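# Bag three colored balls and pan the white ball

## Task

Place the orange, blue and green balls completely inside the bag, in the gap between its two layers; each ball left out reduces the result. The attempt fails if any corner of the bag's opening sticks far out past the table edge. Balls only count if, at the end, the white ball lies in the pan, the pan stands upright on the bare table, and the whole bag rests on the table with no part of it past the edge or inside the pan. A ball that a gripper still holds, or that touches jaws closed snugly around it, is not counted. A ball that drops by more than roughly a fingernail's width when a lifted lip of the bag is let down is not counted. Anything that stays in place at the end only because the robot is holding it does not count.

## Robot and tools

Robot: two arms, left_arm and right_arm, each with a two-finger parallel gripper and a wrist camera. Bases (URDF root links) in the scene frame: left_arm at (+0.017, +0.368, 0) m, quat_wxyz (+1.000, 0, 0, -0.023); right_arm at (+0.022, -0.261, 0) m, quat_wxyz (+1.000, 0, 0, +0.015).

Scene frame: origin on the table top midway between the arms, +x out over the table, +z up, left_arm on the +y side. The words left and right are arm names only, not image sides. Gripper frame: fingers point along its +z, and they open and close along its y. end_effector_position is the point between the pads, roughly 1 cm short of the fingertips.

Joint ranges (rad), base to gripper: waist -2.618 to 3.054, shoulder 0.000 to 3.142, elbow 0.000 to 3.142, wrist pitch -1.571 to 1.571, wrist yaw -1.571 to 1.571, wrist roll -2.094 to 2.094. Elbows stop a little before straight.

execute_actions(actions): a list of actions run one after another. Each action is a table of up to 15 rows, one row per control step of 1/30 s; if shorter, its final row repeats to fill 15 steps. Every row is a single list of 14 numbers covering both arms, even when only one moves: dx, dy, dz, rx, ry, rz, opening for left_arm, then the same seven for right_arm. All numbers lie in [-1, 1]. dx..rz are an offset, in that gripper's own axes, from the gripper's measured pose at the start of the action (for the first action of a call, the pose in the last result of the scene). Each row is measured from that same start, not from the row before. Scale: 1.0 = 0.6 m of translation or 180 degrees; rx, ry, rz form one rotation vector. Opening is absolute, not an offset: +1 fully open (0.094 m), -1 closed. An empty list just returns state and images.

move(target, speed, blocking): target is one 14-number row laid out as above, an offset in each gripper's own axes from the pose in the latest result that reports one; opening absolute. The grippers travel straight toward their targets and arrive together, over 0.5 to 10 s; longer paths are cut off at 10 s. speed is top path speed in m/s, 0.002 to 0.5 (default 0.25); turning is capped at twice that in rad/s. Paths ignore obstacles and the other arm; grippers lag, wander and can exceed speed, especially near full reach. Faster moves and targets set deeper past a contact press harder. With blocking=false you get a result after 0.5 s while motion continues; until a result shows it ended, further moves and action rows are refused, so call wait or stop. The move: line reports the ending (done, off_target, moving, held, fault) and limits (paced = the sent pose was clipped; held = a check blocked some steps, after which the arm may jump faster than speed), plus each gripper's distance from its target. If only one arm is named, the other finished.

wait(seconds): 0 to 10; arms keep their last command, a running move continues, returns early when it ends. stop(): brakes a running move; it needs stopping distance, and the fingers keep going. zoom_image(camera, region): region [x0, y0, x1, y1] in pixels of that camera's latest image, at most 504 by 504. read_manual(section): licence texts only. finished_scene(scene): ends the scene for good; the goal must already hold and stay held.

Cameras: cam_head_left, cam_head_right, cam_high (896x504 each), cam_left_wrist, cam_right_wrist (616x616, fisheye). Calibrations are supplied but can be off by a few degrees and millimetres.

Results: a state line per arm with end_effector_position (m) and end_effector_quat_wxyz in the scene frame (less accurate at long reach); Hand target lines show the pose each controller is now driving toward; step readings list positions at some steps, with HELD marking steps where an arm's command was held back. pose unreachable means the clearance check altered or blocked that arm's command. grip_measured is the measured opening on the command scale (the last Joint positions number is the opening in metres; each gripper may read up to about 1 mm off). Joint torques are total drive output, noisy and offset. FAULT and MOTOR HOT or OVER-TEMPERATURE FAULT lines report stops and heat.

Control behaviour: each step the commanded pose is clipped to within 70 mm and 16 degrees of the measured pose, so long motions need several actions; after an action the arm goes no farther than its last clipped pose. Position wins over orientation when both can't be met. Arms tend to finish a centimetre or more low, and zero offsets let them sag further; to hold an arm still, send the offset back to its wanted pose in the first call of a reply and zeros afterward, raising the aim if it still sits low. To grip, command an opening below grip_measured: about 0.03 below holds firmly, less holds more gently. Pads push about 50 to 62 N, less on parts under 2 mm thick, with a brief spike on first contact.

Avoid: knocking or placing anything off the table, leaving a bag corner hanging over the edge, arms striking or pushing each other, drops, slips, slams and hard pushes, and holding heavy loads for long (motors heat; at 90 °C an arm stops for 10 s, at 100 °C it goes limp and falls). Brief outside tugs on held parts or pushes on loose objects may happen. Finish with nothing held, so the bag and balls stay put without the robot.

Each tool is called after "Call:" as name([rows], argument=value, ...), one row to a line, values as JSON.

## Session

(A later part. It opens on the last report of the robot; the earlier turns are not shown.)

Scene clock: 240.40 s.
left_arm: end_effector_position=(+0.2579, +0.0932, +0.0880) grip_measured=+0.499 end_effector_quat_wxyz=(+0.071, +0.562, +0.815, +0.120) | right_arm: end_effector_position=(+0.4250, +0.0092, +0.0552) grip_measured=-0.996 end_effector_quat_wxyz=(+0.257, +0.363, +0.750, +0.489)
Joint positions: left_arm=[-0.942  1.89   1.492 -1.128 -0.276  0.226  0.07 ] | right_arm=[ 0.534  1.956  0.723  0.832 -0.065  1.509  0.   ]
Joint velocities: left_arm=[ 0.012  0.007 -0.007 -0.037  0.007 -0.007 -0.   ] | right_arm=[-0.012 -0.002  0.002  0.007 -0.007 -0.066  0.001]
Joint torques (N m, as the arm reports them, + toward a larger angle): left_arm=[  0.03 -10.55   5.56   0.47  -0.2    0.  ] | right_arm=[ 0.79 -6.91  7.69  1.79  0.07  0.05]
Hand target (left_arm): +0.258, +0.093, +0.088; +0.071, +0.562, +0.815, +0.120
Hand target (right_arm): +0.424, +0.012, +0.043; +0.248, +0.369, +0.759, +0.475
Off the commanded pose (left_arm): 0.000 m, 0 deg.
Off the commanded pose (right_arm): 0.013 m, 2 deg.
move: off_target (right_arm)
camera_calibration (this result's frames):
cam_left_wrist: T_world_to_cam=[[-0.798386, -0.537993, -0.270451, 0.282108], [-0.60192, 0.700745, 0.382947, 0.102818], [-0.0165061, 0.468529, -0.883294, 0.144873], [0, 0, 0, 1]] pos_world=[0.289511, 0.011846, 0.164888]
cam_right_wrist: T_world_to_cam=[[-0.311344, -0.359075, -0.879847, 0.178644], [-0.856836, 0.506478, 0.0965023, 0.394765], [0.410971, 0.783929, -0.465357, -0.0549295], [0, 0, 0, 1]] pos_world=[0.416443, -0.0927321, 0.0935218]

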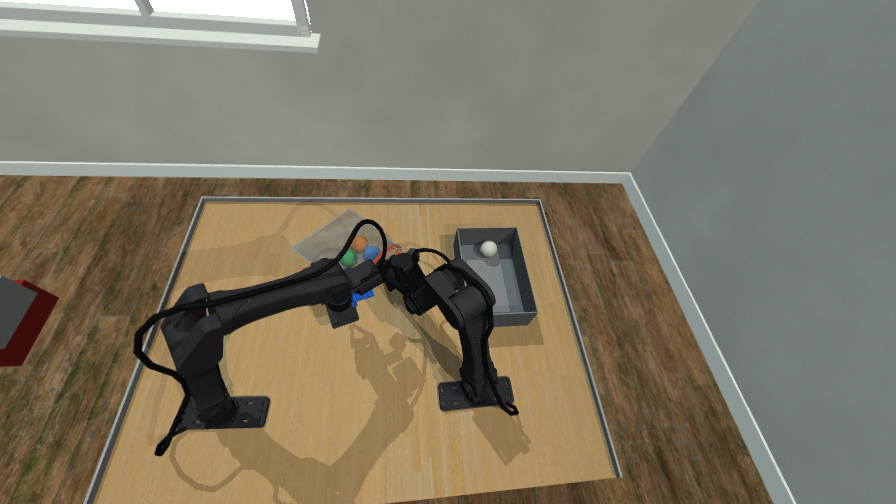

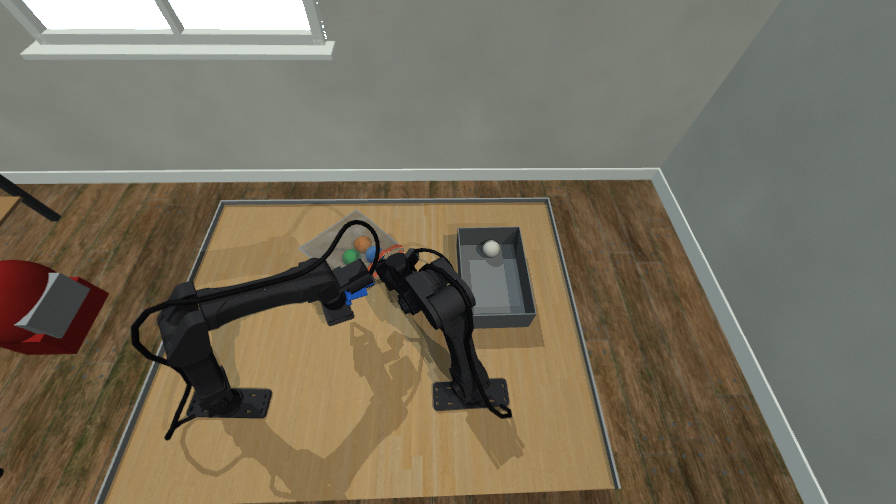

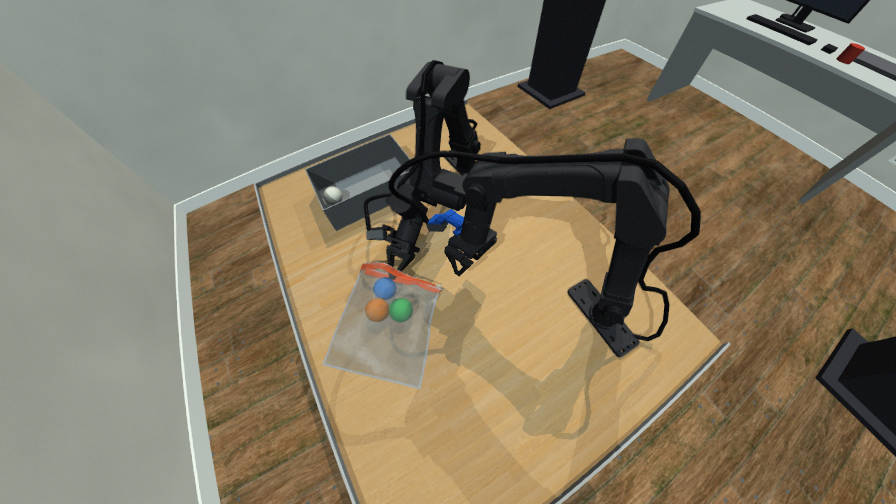

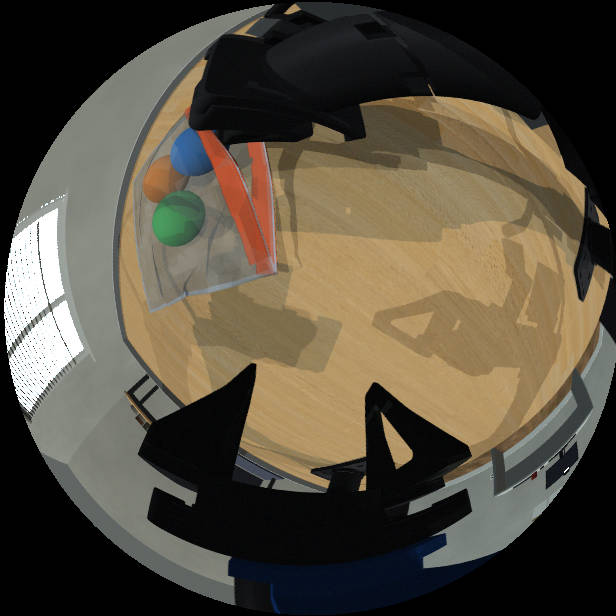

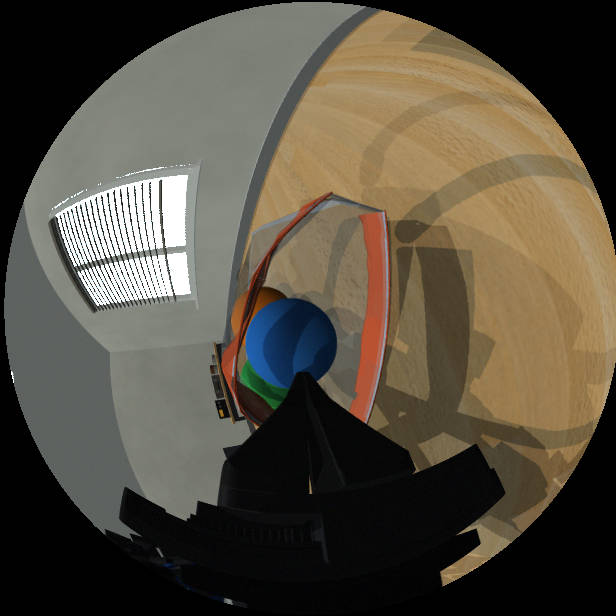

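Call:
move(target=[0,0,0,0,0,0,0.5,0,-0.08,-0.22,0,0,0,-1], speed=0.08)

Call:
zoom_image(camera="cam_high", region=[260,200,520,420])

Scene clock: 242.80 s.
left_arm: end_effector_position=(+0.2579, +0.0932, +0.0880) grip_measured=+0.499 end_effector_quat_wxyz=(+0.071, +0.562, +0.815, +0.120) | right_arm: end_effector_position=(+0.3178, -0.0730, +0.0639) grip_measured=-0.996 end_effector_quat_wxyz=(+0.256, +0.366, +0.746, +0.494)
Joint positions: left_arm=[-0.942  1.89   1.492 -1.128 -0.276  0.226  0.07 ] | right_arm=[ 0.467  1.515  0.186  0.935 -0.13   1.496  0.   ]
Joint velocities: left_arm=[ 0.007 -0.007 -0.002 -0.022  0.037 -0.037 -0.   ] | right_arm=[-0.007  0.002  0.002 -0.11  -0.022 -0.051  0.   ]
Joint torques (N m, as the arm reports them, + toward a larger angle): left_arm=[ -0.05 -10.61   5.61   0.49  -0.21   0.01] | right_arm=[-0.74 -5.9   4.08  1.89 -0.06 -0.13]
Hand target (left_arm): +0.258, +0.093, +0.088; +0.071, +0.562, +0.815, +0.120
Hand target (right_arm): +0.315, -0.077, +0.063; +0.258, +0.363, +0.750, +0.489
Off the commanded pose (left_arm): 0.000 m, 0 deg.
Off the commanded pose (right_arm): 0.006 m, 1 deg.
move: done
camera_calibration (this result's frames):
cam_left_wrist: T_world_to_cam=[[-0.798386, -0.537993, -0.270451, 0.282108], [-0.60192, 0.700745, 0.382947, 0.102818], [-0.0165061, 0.468529, -0.883294, 0.144873], [0, 0, 0, 1]] pos_world=[0.289511, 0.011846, 0.164888]
cam_right_wrist: T_world_to_cam=[[-0.311623, -0.345101, -0.885323, 0.124942], [-0.855628, 0.50714, 0.103486, 0.342908], [0.413269, 0.789756, -0.453314, 0.0564944], [0, 0, 0, 1]] pos_world=[0.308989, -0.175402, 0.100737]

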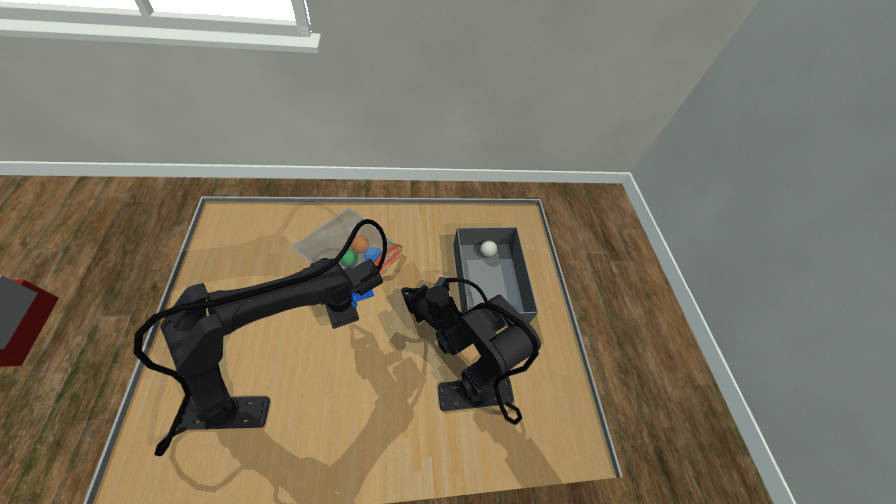

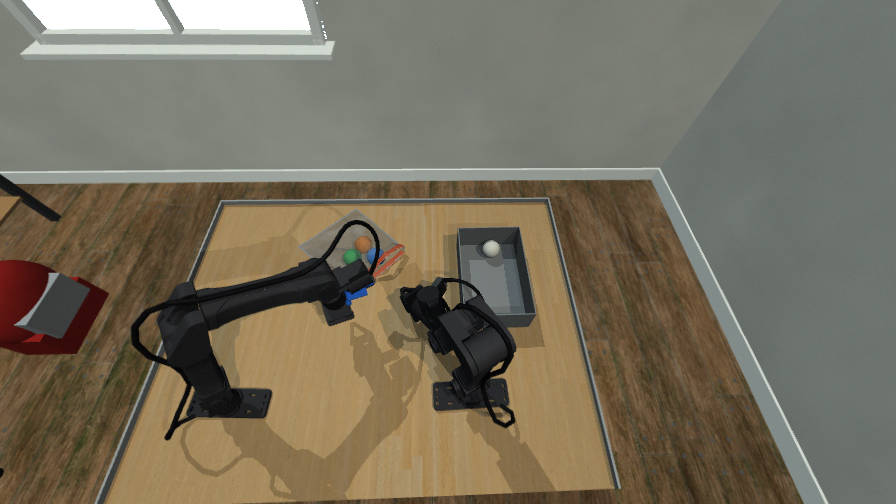

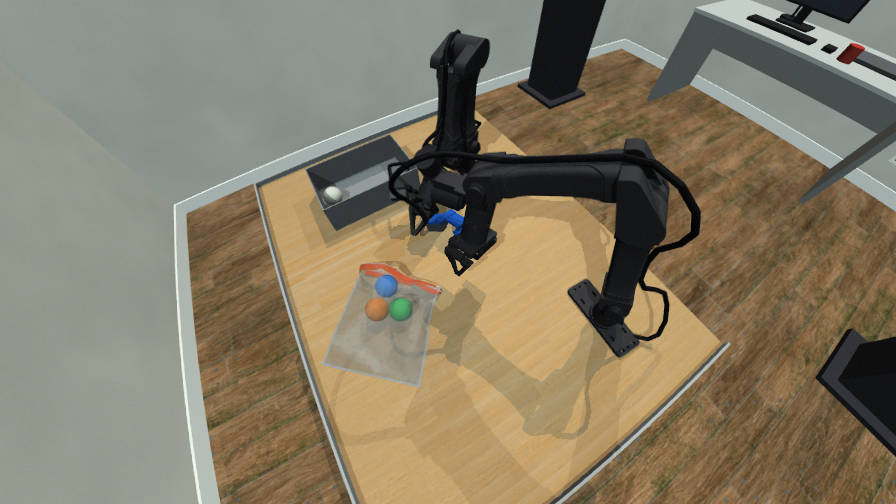

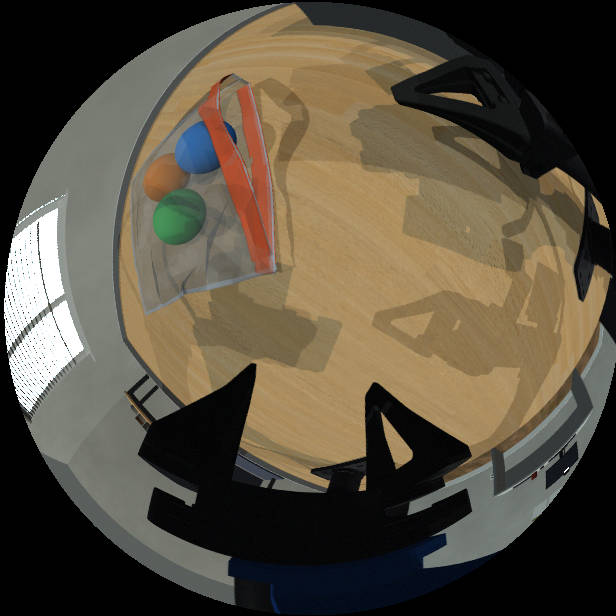

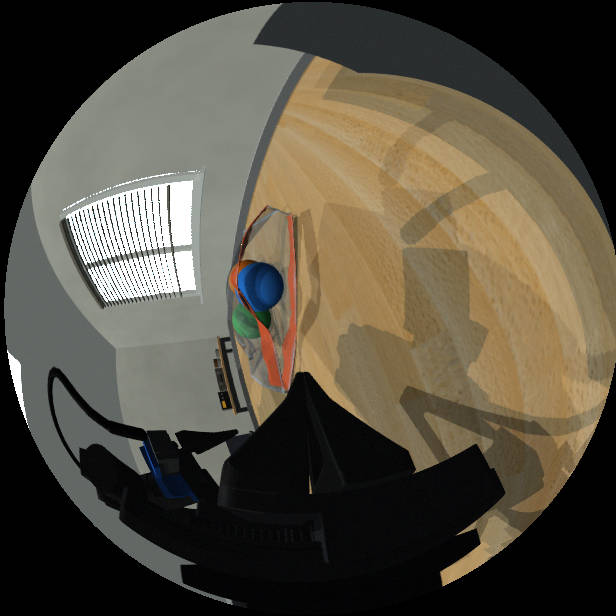

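Region (260, 200, 520, 420) of cam_high's 896x504 image, scaled by 1.938, with more detail than that image has; it fills the top 426 rows of this view, and the rest is white.

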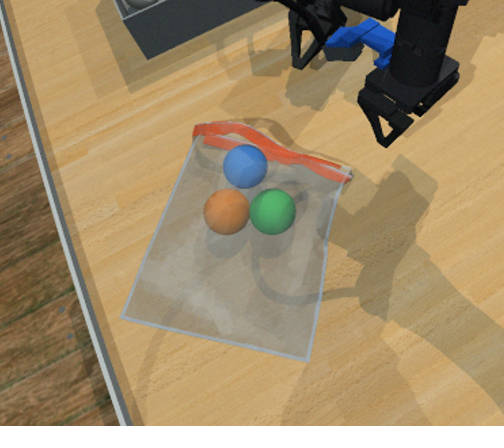

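Call:
move(target=[0,0,0,0,0,0.5,-1,0,0,0,0,0,0,-1], speed=0.5)

Scene clock: 245.90 s.
left_arm: end_effector_position=(+0.2580, +0.0933, +0.0880) grip_measured=-0.988 end_effector_quat_wxyz=(-0.034, +0.973, +0.183, +0.136) | right_arm: end_effector_position=(+0.3177, -0.0728, +0.0639) grip_measured=-0.996 end_effector_quat_wxyz=(+0.255, +0.365, +0.746, +0.495)
Joint positions: left_arm=[-0.942  1.89   1.492 -1.128 -0.277  1.789  0.001] | right_arm=[ 0.467  1.515  0.186  0.935 -0.131  1.496  0.   ]
Joint velocities: left_arm=[-0.002  0.002 -0.022 -0.037 -0.037  0.037  0.   ] | right_arm=[-0.007 -0.002 -0.037 -0.051 -0.007 -0.081 -0.001]
Joint torques (N m, as the arm reports them, + toward a larger angle): left_arm=[ -0.02 -10.61   5.52   0.5   -0.19   0.08] | right_arm=[ 0.05 -3.98  5.39  2.06 -0.03  0.01]
Hand target (left_arm): +0.258, +0.093, +0.088; -0.034, +0.974, +0.179, +0.135
Hand target (right_arm): +0.318, -0.073, +0.064; +0.256, +0.366, +0.746, +0.494
Off the commanded pose (left_arm): 0.000 m, 0 deg.
Off the commanded pose (right_arm): 0.000 m, 0 deg.
move: done
camera_calibration (this result's frames):
cam_left_wrist: T_world_to_cam=[[-0.554968, 0.830737, -0.0434459, 0.0718644], [0.60302, 0.437721, 0.666908, -0.208579], [0.573042, 0.343914, -0.743872, -0.00790883], [0, 0, 0, 1]] pos_world=[0.170192, 0.0343192, 0.136342]
cam_right_wrist: T_world_to_cam=[[-0.311207, -0.345384, -0.885358, 0.124821], [-0.856237, 0.506101, 0.103538, 0.342836], [0.41232, 0.790299, -0.453233, 0.0567526], [0, 0, 0, 1]] pos_world=[0.308994, -0.17525, 0.100737]

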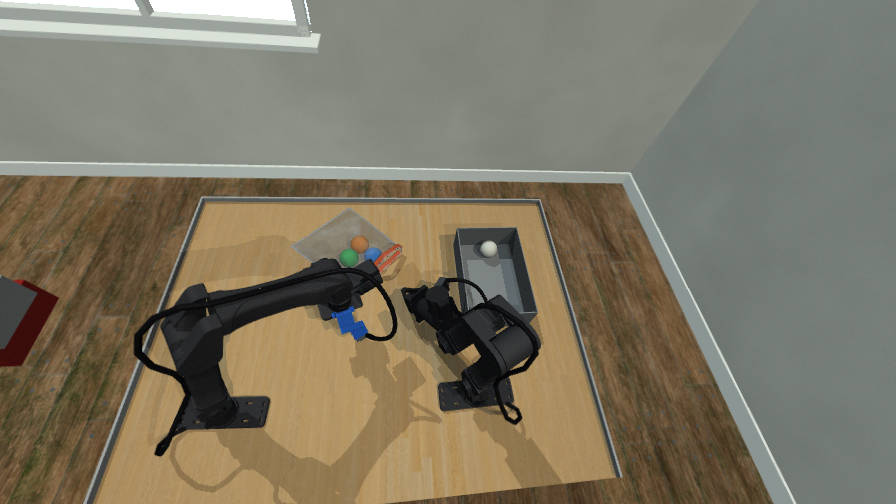

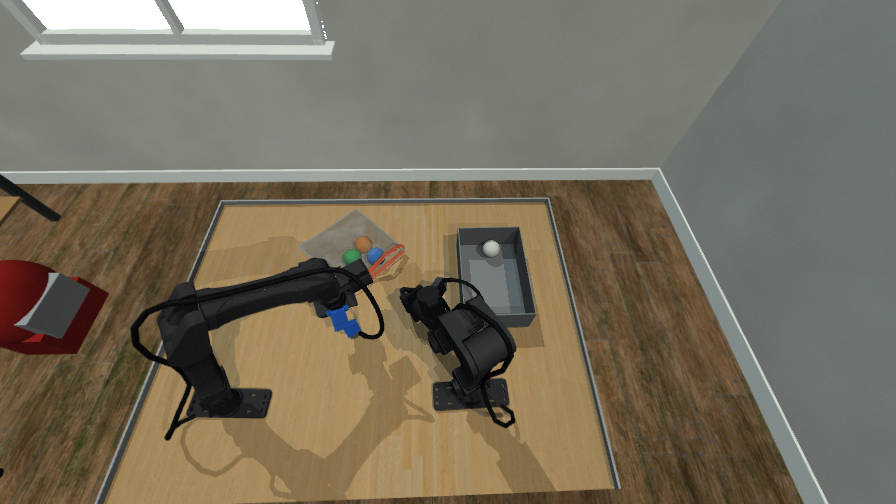

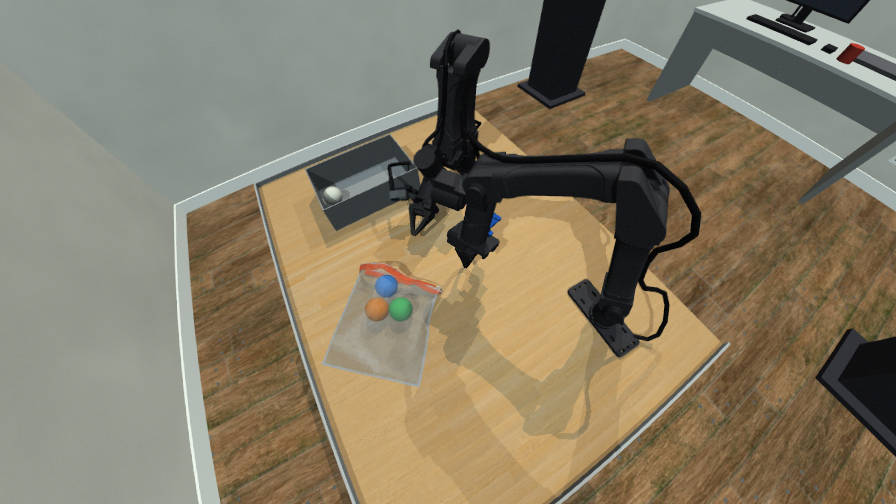

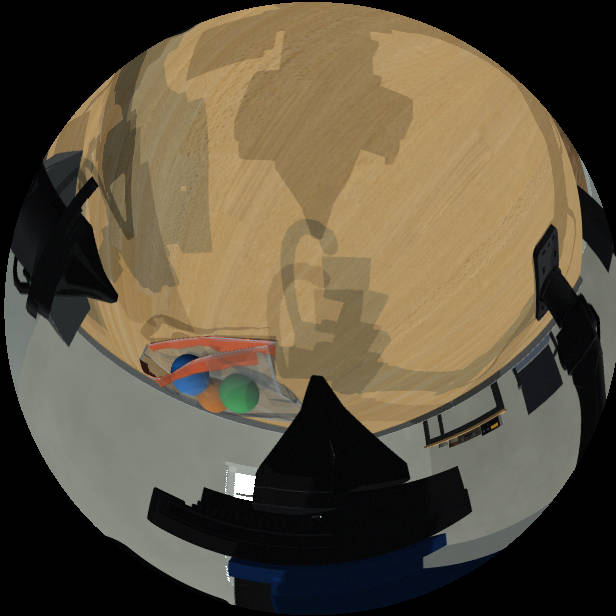

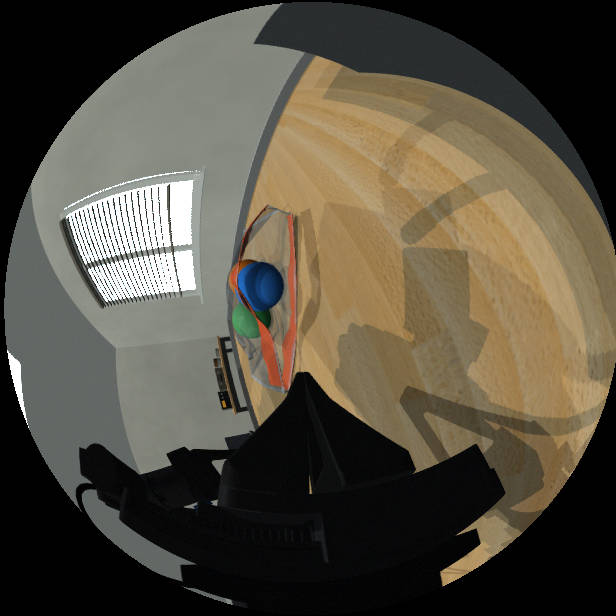

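Call:
move(target=[0.092,0.065,0.153,0,0,0,-1,0,0,0,0,0,0,-1], speed=0.08)

Scene clock: 247.93 s.
left_arm: end_effector_position=(+0.3382, +0.0941, +0.0129) grip_measured=-0.988 end_effector_quat_wxyz=(-0.045, +0.973, +0.180, +0.135) | right_arm: end_effector_position=(+0.3177, -0.0728, +0.0639) grip_measured=-0.996 end_effector_quat_wxyz=(+0.255, +0.365, +0.746, +0.495)
Joint positions: left_arm=[-0.779  2.153  1.569 -0.916 -0.277  1.961  0.001] | right_arm=[ 0.467  1.515  0.186  0.935 -0.131  1.496  0.   ]
Joint velocities: left_arm=[-0.017 -0.012  0.002 -0.081 -0.066 -0.007 -0.001] | right_arm=[ 0.007 -0.017 -0.012  0.022  0.022  0.066  0.001]
Joint torques (N m, as the arm reports them, + toward a larger angle): left_arm=[  0.74 -11.81   7.09   0.68  -0.08   0.04] | right_arm=[ 0.09 -3.95  5.34  2.04 -0.03  0.01]
Hand target (left_arm): +0.346, +0.088, +0.014; -0.033, +0.973, +0.182, +0.138
Hand target (right_arm): +0.318, -0.073, +0.064; +0.255, +0.365, +0.746, +0.495
Off the commanded pose (left_arm): 0.010 m, 1 deg.
Off the commanded pose (right_arm): 0.000 m, 0 deg.
move: done
camera_calibration (this result's frames):
cam_left_wrist: T_world_to_cam=[[-0.553517, 0.832534, -0.022485, 0.111445], [0.607267, 0.421928, 0.673204, -0.207237], [0.569953, 0.358975, -0.739115, -0.110464], [0, 0, 0, 1]] pos_world=[0.250494, 0.0343108, 0.0603729]
cam_right_wrist: T_world_to_cam=[[-0.311207, -0.345384, -0.885358, 0.124821], [-0.856237, 0.506101, 0.103538, 0.342836], [0.41232, 0.790299, -0.453233, 0.0567526], [0, 0, 0, 1]] pos_world=[0.308994, -0.17525, 0.100737]

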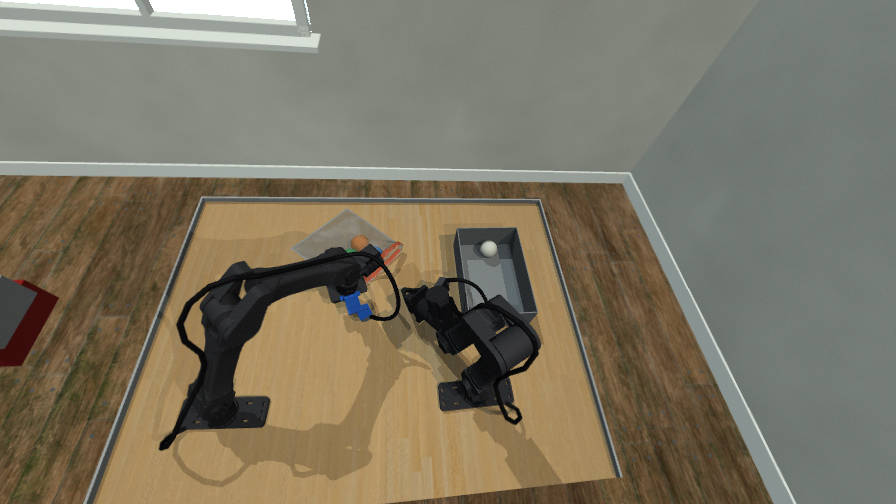

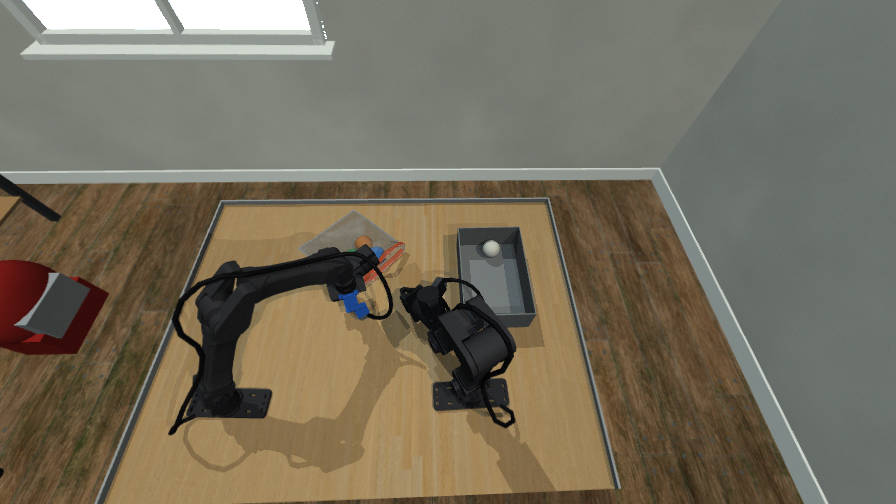

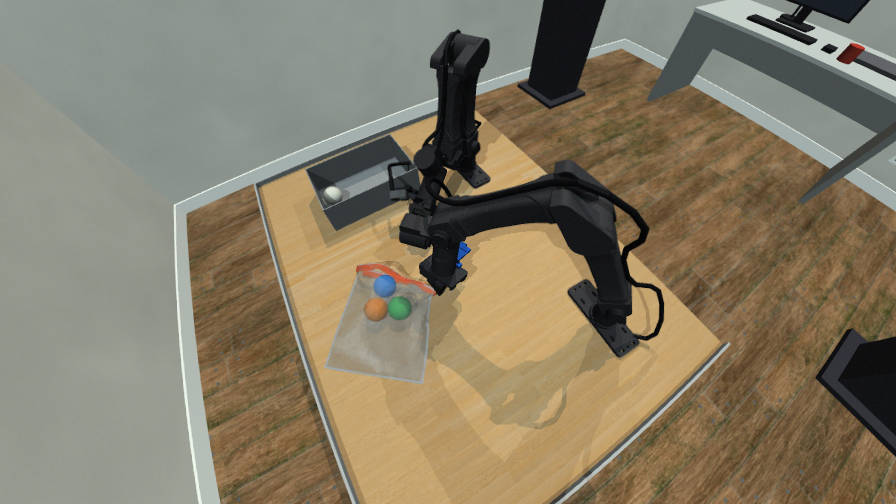

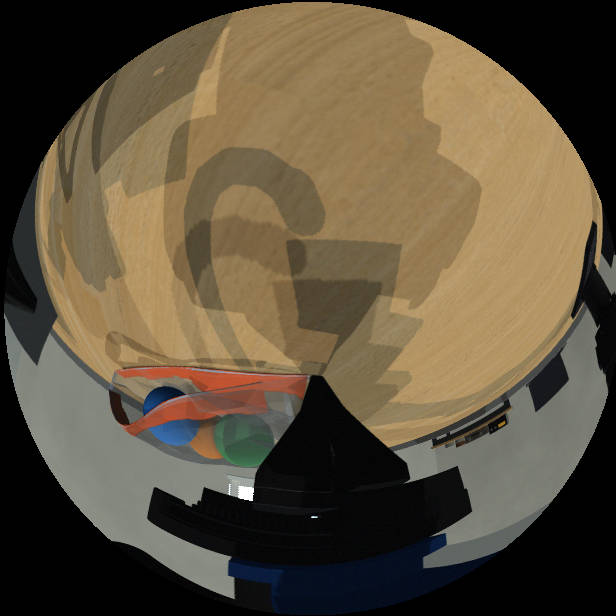

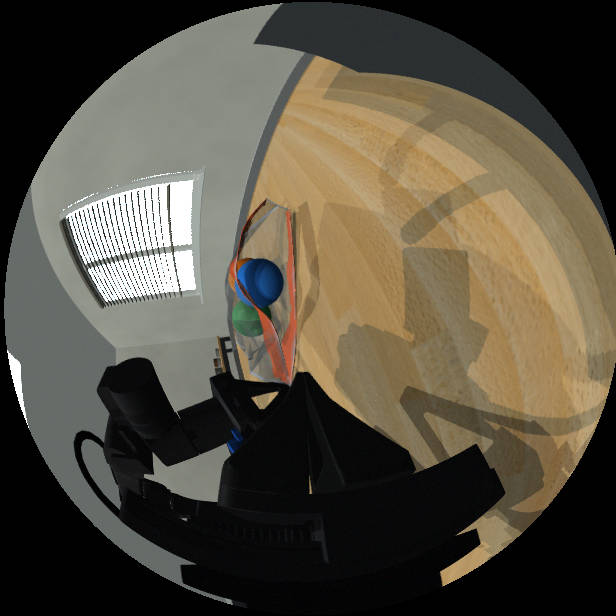

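Call:
move(target=[0,0,0,0,0,0,-1,0,0.015,0.15,0,0,0,-1], speed=0.07)

Call:
move(target=[0,0,0,0,0,0,-1,0,0.055,0.105,0,0,0,-1], speed=0.04)

Scene clock: 251.33 s.
left_arm: end_effector_position=(+0.3382, +0.0941, +0.0129) grip_measured=-0.988 end_effector_quat_wxyz=(-0.045, +0.973, +0.180, +0.135) | right_arm: end_effector_position=(+0.3843, -0.0239, +0.0411) grip_measured=-0.996 end_effector_quat_wxyz=(+0.257, +0.364, +0.745, +0.496)
Joint positions: left_arm=[-0.779  2.153  1.569 -0.916 -0.277  1.962  0.001] | right_arm=[ 0.508  1.909  0.489  1.033 -0.093  1.511  0.   ]
Joint velocities: left_arm=[ 0.002  0.022 -0.022 -0.037 -0.081  0.037  0.   ] | right_arm=[ 0.027 -0.007  0.007 -0.007 -0.051 -0.066 -0.001]
Joint torques (N m, as the arm reports them, + toward a larger angle): left_arm=[ -0.05 -12.92   5.43   0.52  -0.2    0.01] | right_arm=[ 0.75 -5.58  6.49  2.07  0.05  0.05]
Hand target (left_arm): +0.338, +0.094, +0.013; -0.045, +0.973, +0.180, +0.135
Hand target (right_arm): +0.386, -0.020, +0.037; +0.255, +0.366, +0.746, +0.495
Off the commanded pose (left_arm): 0.000 m, 0 deg.
Off the commanded pose (right_arm): 0.005 m, 0 deg.
move: done
camera_calibration (this result's frames):
cam_left_wrist: T_world_to_cam=[[-0.552302, 0.833352, -0.0220564, 0.110952], [0.608023, 0.420785, 0.673237, -0.207385], [0.570325, 0.358419, -0.739098, -0.110538], [0, 0, 0, 1]] pos_world=[0.250417, 0.0344214, 0.0603686]
cam_right_wrist: T_world_to_cam=[[-0.306379, -0.343663, -0.887709, 0.140444], [-0.857094, 0.505324, 0.100184, 0.377921], [0.414152, 0.791545, -0.449372, -0.0204779], [0, 0, 0, 1]] pos_world=[0.375424, -0.126498, 0.0776099]

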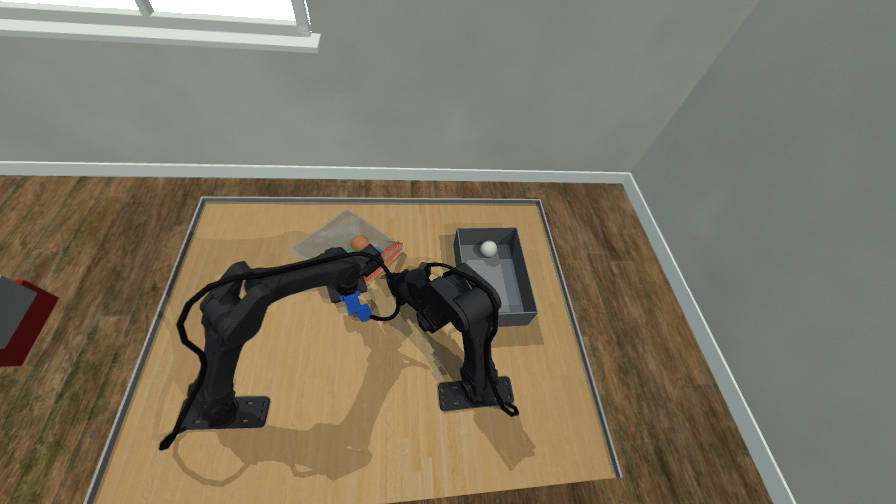

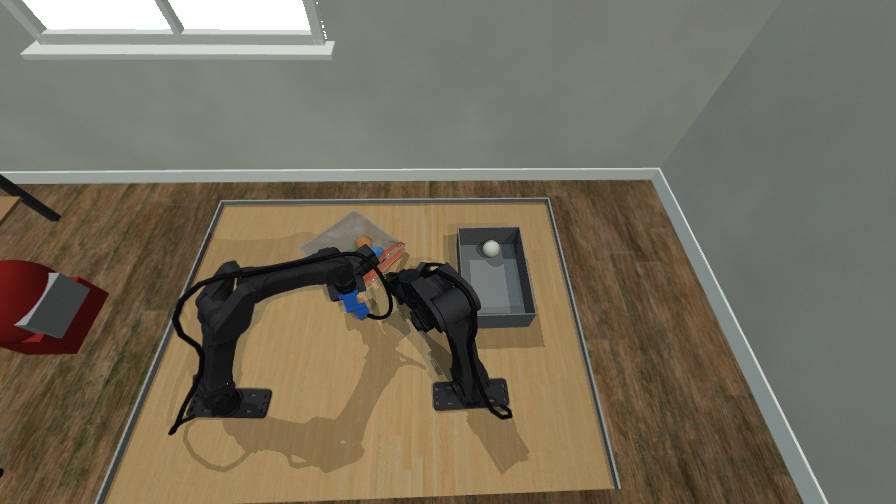

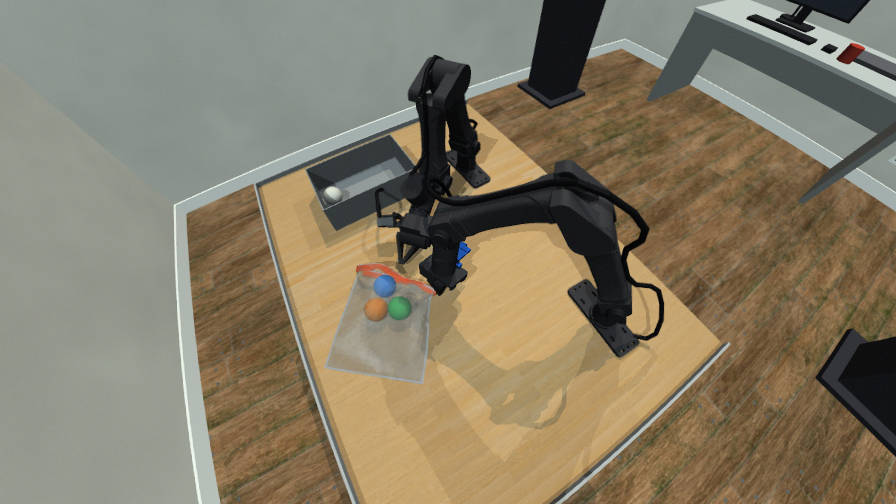

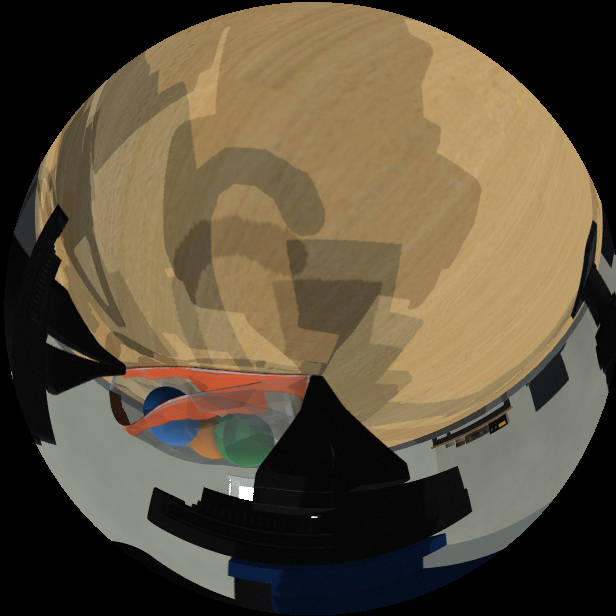

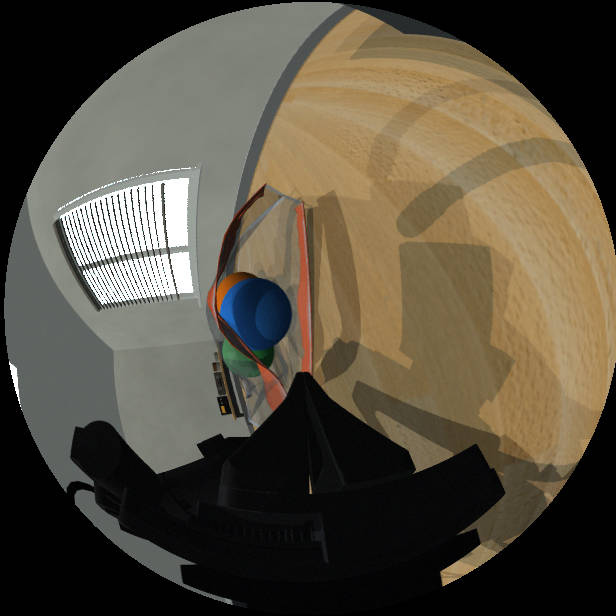

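Scene clock: 253.37 s.
left_arm: end_effector_position=(+0.3382, +0.0941, +0.0129) grip_measured=-0.988 end_effector_quat_wxyz=(-0.045, +0.973, +0.180, +0.135) | right_arm: end_effector_position=(+0.4404, +0.0162, +0.0617) grip_measured=-0.996 end_effector_quat_wxyz=(+0.267, +0.358, +0.735, +0.511)
Joint positions: left_arm=[-0.779  2.153  1.569 -0.916 -0.277  1.962  0.001] | right_arm=[ 0.526  2.011  0.77   0.897 -0.075  1.516  0.   ]
Joint velocities: left_arm=[-0.017 -0.012  0.002  0.007 -0.007  0.022 -0.001] | right_arm=[-0.007 -0.002  0.002 -0.051 -0.037  0.022  0.   ]
Joint torques (N m, as the arm reports them, + toward a larger angle): left_arm=[  0.05 -13.06   5.33   0.53  -0.22   0.  ] | right_arm=[ 0.82 -7.36  7.64  1.83  0.04  0.05]
Hand target (left_arm): +0.338, +0.094, +0.013; -0.045, +0.973, +0.180, +0.135
Hand target (right_arm): +0.439, +0.019, +0.048; +0.257, +0.364, +0.745, +0.497
Off the commanded pose (left_arm): 0.000 m, 0 deg.
Off the commanded pose (right_arm): 0.014 m, 2 deg.
move: off_target (right_arm)
camera_calibration (this result's frames):
cam_left_wrist: T_world_to_cam=[[-0.552302, 0.833352, -0.0220564, 0.110952], [0.608023, 0.420785, 0.673237, -0.207385], [0.570325, 0.358419, -0.739098, -0.110538], [0, 0, 0, 1]] pos_world=[0.250417, 0.0344214, 0.0603686]
cam_right_wrist: T_world_to_cam=[[-0.272895, -0.324632, -0.905617, 0.175804], [-0.859971, 0.504289, 0.0783701, 0.406328], [0.431251, 0.800191, -0.416792, -0.0759035], [0, 0, 0, 1]] pos_world=[0.43014, -0.0870977, 0.0957315]

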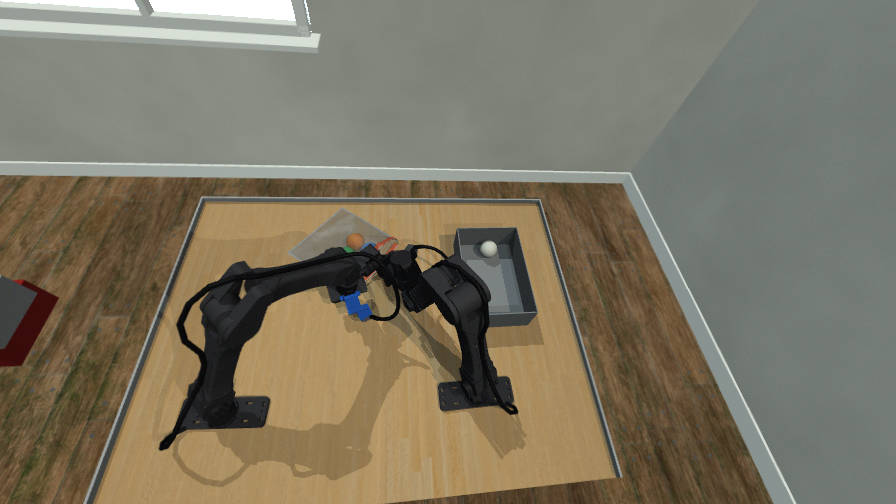

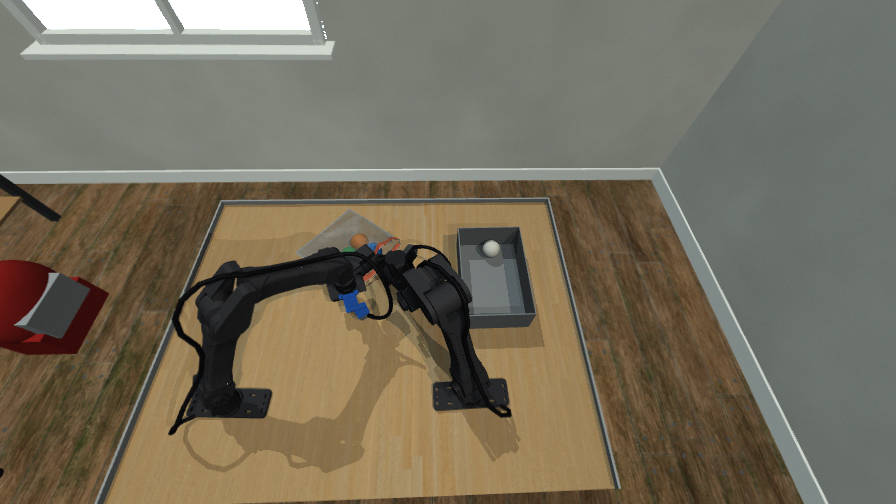

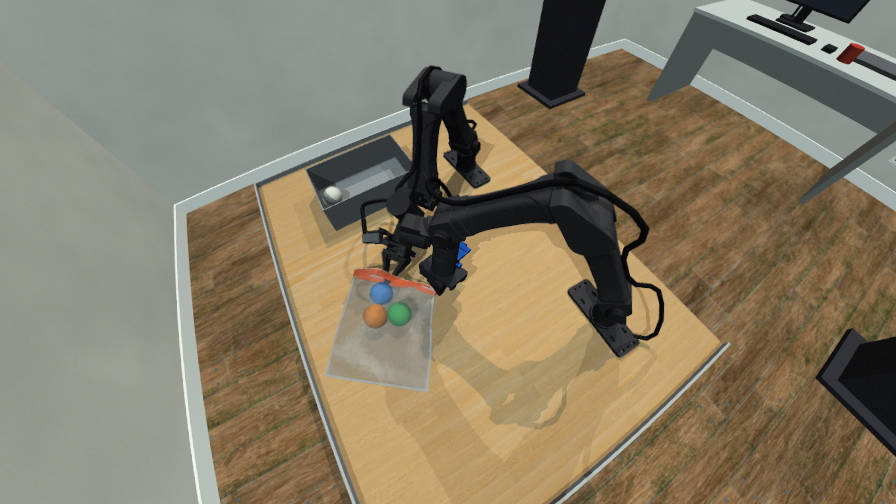

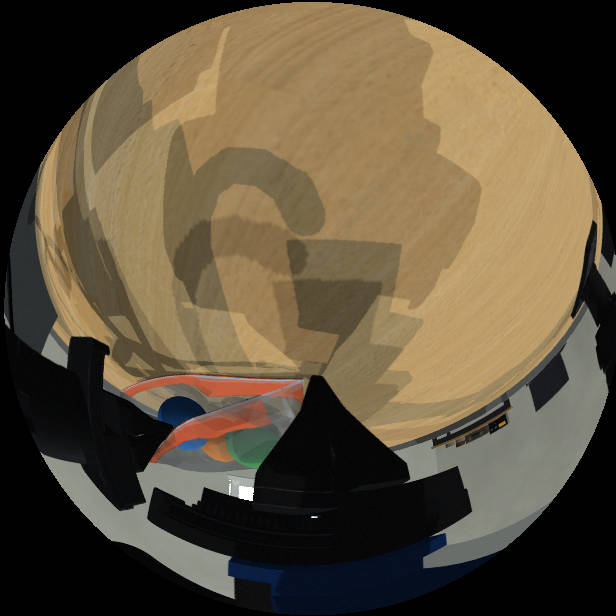

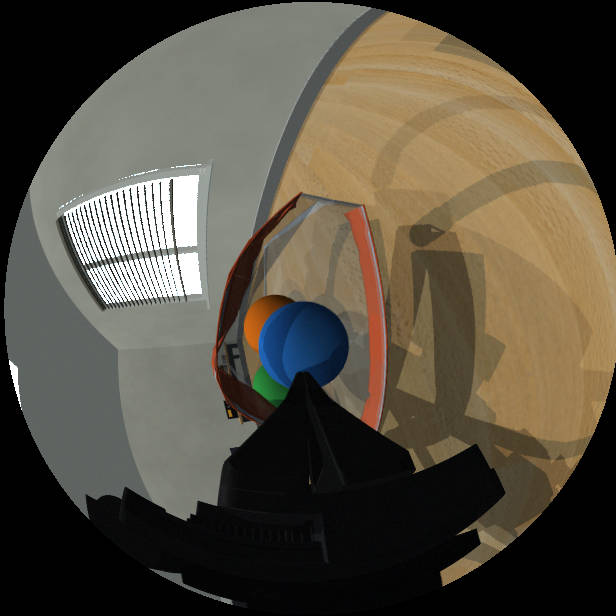

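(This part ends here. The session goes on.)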